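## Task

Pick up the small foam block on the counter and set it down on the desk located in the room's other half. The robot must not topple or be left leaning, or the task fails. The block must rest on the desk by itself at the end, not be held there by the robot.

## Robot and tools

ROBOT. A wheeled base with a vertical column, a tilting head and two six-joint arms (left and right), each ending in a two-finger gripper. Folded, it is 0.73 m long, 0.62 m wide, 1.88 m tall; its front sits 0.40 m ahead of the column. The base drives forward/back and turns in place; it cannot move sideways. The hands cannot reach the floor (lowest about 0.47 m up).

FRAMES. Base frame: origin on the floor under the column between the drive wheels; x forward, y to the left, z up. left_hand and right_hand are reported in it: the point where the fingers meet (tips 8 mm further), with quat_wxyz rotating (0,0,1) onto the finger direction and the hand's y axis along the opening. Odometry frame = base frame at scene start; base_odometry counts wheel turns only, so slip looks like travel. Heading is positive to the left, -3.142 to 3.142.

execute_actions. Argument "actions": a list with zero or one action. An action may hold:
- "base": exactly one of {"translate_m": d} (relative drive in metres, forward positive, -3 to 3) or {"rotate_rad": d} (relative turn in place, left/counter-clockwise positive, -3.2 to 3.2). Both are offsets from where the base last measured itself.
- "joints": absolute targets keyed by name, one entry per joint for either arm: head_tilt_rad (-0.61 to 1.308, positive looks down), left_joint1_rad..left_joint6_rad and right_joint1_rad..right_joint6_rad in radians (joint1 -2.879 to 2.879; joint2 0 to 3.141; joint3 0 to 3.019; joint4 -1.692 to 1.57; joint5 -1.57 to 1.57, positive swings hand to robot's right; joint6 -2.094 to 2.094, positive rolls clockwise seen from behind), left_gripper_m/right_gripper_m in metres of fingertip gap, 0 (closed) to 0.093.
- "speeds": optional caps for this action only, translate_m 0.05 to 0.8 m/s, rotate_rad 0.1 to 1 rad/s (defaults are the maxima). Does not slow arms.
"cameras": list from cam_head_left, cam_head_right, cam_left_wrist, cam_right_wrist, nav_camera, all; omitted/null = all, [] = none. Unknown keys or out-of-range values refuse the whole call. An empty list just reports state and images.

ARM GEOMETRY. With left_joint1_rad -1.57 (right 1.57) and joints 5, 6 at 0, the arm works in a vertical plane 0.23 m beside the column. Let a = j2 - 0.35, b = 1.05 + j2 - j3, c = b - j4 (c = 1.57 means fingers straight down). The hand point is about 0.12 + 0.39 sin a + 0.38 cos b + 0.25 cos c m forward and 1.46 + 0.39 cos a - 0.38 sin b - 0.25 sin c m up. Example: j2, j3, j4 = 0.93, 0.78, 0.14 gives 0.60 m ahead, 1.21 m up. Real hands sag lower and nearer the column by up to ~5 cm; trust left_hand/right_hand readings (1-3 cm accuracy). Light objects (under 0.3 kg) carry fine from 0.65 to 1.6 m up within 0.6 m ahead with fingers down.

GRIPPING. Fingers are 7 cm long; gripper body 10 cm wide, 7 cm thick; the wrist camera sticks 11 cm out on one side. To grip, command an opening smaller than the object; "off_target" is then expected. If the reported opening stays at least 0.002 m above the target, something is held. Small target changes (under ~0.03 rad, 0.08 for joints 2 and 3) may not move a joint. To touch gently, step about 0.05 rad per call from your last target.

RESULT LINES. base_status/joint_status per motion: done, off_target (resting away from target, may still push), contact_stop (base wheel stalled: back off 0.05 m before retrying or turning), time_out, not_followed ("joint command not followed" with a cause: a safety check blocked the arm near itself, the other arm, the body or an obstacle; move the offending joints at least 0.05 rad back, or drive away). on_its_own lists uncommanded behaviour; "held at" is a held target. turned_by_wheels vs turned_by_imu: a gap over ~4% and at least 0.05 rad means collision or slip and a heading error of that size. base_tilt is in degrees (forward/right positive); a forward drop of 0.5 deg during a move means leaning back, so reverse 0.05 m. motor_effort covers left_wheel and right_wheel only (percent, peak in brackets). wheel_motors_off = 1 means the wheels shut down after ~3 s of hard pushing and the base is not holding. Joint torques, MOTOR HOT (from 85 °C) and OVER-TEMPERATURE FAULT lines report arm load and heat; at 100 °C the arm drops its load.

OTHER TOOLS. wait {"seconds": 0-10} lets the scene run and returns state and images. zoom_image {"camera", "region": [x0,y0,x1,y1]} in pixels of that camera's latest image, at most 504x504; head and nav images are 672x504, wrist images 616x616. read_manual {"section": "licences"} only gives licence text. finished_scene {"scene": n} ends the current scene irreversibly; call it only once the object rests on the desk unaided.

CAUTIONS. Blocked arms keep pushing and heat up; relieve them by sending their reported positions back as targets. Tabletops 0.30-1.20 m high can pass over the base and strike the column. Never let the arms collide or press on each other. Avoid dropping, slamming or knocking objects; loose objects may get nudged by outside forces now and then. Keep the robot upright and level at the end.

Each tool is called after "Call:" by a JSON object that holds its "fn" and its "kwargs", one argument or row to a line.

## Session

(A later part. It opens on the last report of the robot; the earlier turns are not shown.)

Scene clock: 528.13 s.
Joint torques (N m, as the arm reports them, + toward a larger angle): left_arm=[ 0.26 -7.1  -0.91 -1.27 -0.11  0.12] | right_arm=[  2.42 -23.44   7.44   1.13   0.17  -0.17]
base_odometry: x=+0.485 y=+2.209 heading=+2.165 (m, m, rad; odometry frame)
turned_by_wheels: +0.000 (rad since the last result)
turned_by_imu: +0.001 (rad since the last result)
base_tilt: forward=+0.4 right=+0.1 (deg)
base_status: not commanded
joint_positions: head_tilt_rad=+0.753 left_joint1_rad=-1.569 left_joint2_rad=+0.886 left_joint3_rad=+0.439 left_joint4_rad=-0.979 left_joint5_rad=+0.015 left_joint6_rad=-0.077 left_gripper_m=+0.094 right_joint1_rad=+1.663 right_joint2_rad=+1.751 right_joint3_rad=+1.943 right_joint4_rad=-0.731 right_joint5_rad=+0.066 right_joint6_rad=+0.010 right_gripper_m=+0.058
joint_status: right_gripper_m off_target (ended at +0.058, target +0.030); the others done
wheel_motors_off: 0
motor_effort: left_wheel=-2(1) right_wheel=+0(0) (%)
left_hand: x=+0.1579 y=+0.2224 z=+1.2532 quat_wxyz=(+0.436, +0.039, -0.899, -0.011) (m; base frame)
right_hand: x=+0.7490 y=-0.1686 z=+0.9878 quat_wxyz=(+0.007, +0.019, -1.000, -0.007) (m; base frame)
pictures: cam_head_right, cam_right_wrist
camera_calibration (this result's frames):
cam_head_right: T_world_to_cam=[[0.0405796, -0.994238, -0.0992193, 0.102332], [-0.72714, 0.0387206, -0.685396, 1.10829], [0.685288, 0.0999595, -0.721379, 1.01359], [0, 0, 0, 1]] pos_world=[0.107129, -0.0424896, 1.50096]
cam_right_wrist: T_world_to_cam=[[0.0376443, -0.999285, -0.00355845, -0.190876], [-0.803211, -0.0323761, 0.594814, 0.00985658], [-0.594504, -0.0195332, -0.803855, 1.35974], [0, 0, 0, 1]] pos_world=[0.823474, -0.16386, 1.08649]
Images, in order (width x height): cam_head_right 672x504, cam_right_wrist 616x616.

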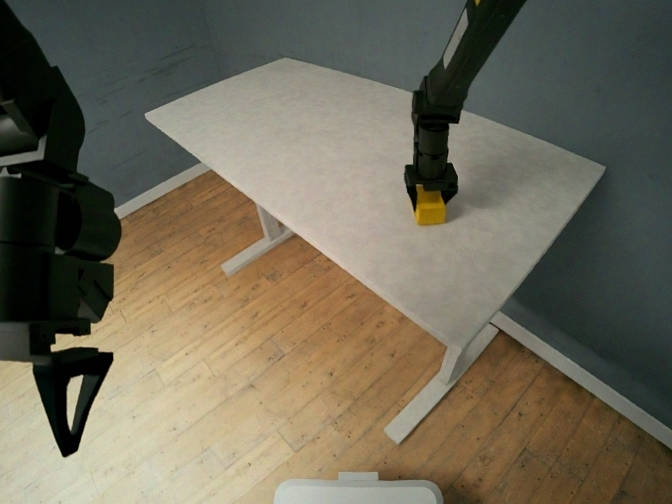

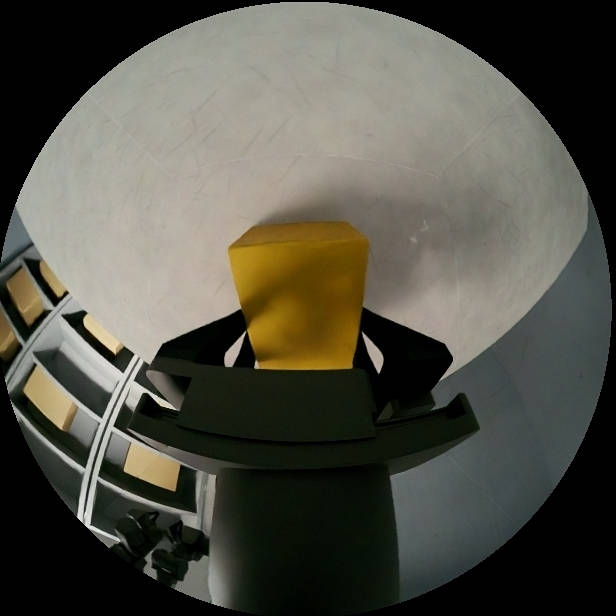

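Call:
{"fn": "execute_actions", "kwargs": {
  "actions": [
    {"joints": {"right_gripper_m": 0.093}}
  ],
  "cameras": ["cam_right_wrist"]
}}

Call:
{"fn": "execute_actions", "kwargs": {
  "actions": [
    {"joints": {"right_joint2_rad": 1.55, "right_joint4_rad": -0.9}}
  ],
  "cameras": ["cam_head_left", "cam_head_right", "cam_right_wrist"]
}}

Scene clock: 538.97 s.
Joint torques (N m, as the arm reports them, + toward a larger angle): left_arm=[ 0.35 -7.32 -0.79 -1.24 -0.08  0.15] | right_arm=[  2.38 -23.64   7.4    1.14   0.16  -0.17]
base_odometry: x=+0.485 y=+2.209 heading=+2.165 (m, m, rad; odometry frame)
turned_by_wheels: +0.000 (rad since the last result)
turned_by_imu: +0.001 (rad since the last result)
base_tilt: forward=+0.4 right=+0.0 (deg)
base_status: not commanded
joint_positions: head_tilt_rad=+0.753 left_joint1_rad=-1.569 left_joint2_rad=+0.886 left_joint3_rad=+0.439 left_joint4_rad=-0.979 left_joint5_rad=+0.015 left_joint6_rad=-0.077 left_gripper_m=+0.094 right_joint1_rad=+1.663 right_joint2_rad=+1.751 right_joint3_rad=+1.943 right_joint4_rad=-0.731 right_joint5_rad=+0.066 right_joint6_rad=+0.010 right_gripper_m=+0.093
joint_status: all done
wheel_motors_off: 0
motor_effort: left_wheel=-2(2) right_wheel=+1(1) (%)
left_hand: x=+0.1579 y=+0.2224 z=+1.2532 quat_wxyz=(+0.436, +0.039, -0.899, -0.011) (m; base frame)
right_hand: x=+0.7490 y=-0.1686 z=+0.9878 quat_wxyz=(+0.007, +0.019, -1.000, -0.007) (m; base frame)
pictures: cam_right_wrist
camera_calibration (this result's frames):
cam_right_wrist: T_world_to_cam=[[0.0376443, -0.999285, -0.00355845, -0.190876], [-0.803211, -0.0323761, 0.594814, 0.00985658], [-0.594504, -0.0195332, -0.803855, 1.35974], [0, 0, 0, 1]] pos_world=[0.823474, -0.16386, 1.08649]
Images, in order (width x height): cam_right_wrist 616x616.

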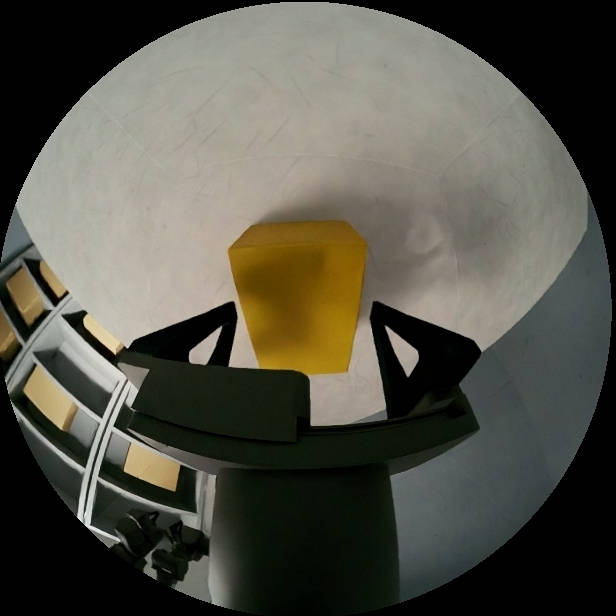

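Scene clock: 540.23 s.
Joint torques (N m, as the arm reports them, + toward a larger angle): left_arm=[ 0.24 -7.58 -0.79 -1.22 -0.1   0.13] | right_arm=[  2.22 -23.42   7.85   0.46   0.16  -0.17]
base_odometry: x=+0.485 y=+2.209 heading=+2.165 (m, m, rad; odometry frame)
turned_by_wheels: +0.000 (rad since the last result)
turned_by_imu: +0.000 (rad since the last result)
base_tilt: forward=+0.3 right=-0.2 (deg)
base_status: not commanded
joint_positions: head_tilt_rad=+0.753 left_joint1_rad=-1.569 left_joint2_rad=+0.886 left_joint3_rad=+0.439 left_joint4_rad=-0.979 left_joint5_rad=+0.015 left_joint6_rad=-0.077 left_gripper_m=+0.094 right_joint1_rad=+1.663 right_joint2_rad=+1.527 right_joint3_rad=+1.956 right_joint4_rad=-0.890 right_joint5_rad=+0.066 right_joint6_rad=+0.010 right_gripper_m=+0.093
joint_status: all done
wheel_motors_off: 0
motor_effort: left_wheel=-3(3) right_wheel=+1(1) (%)
left_hand: x=+0.1579 y=+0.2224 z=+1.2532 quat_wxyz=(+0.436, +0.039, -0.899, -0.011) (m; base frame)
right_hand: x=+0.8055 y=-0.1780 z=+1.1373 quat_wxyz=(-0.032, +0.016, -0.999, -0.008) (m; base frame)
pictures: cam_head_left, cam_head_right, cam_right_wrist
camera_calibration (this result's frames):
cam_head_left: T_world_to_cam=[[0.0300798, -0.993275, -0.111807, 0.223634], [-0.73635, 0.0536222, -0.674473, 1.08796], [0.675932, 0.102617, -0.729785, 1.01781], [0, 0, 0, 1]] pos_world=[0.106415, 0.059346, 1.50159]
cam_head_right: T_world_to_cam=[[0.0405796, -0.994238, -0.0992193, 0.102332], [-0.72714, 0.0387206, -0.685396, 1.10829], [0.685288, 0.0999595, -0.721379, 1.01359], [0, 0, 0, 1]] pos_world=[0.107129, -0.0424896, 1.50096]
cam_right_wrist: T_world_to_cam=[[0.0317671, -0.999485, -0.00443989, -0.196094], [-0.847034, -0.0292793, 0.530731, 0.0747216], [-0.530588, -0.0130991, -0.847529, 1.51259], [0, 0, 0, 1]] pos_world=[0.872083, -0.173992, 1.24144]
Images, in order (width x height): cam_head_left 672x504, cam_head_right 672x504, cam_right_wrist 616x616.

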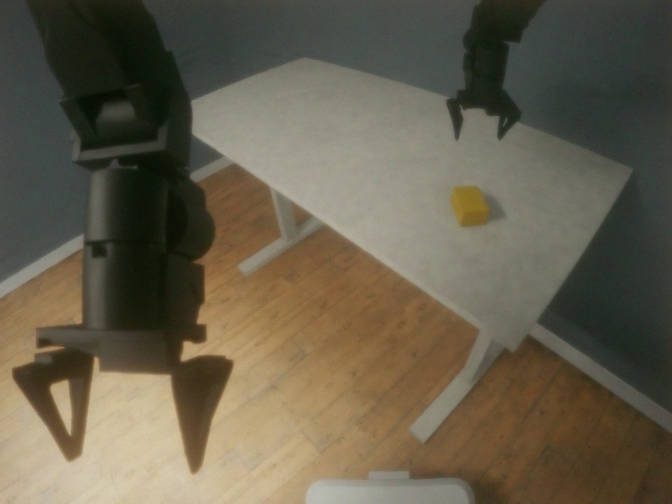

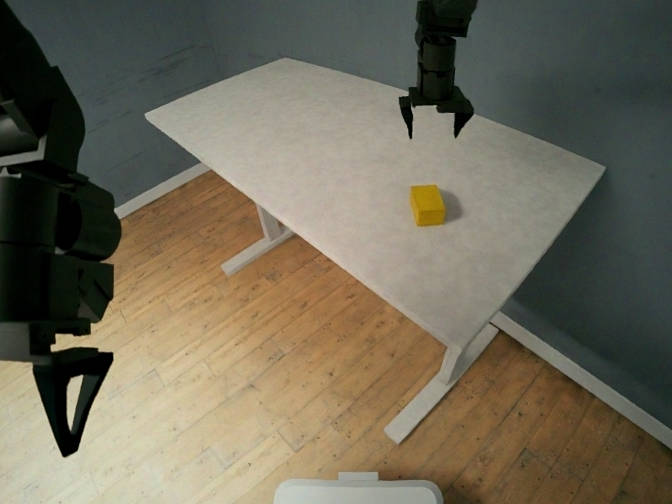

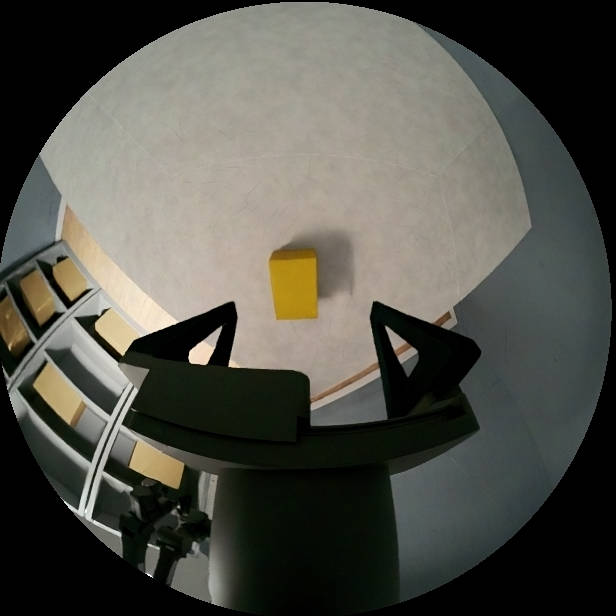

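The block is resting on the desk and the hand is clear of it.

Call:
{"fn": "finished_scene", "kwargs": {
  "scene": 2
}}

The scene is finished: the task was done.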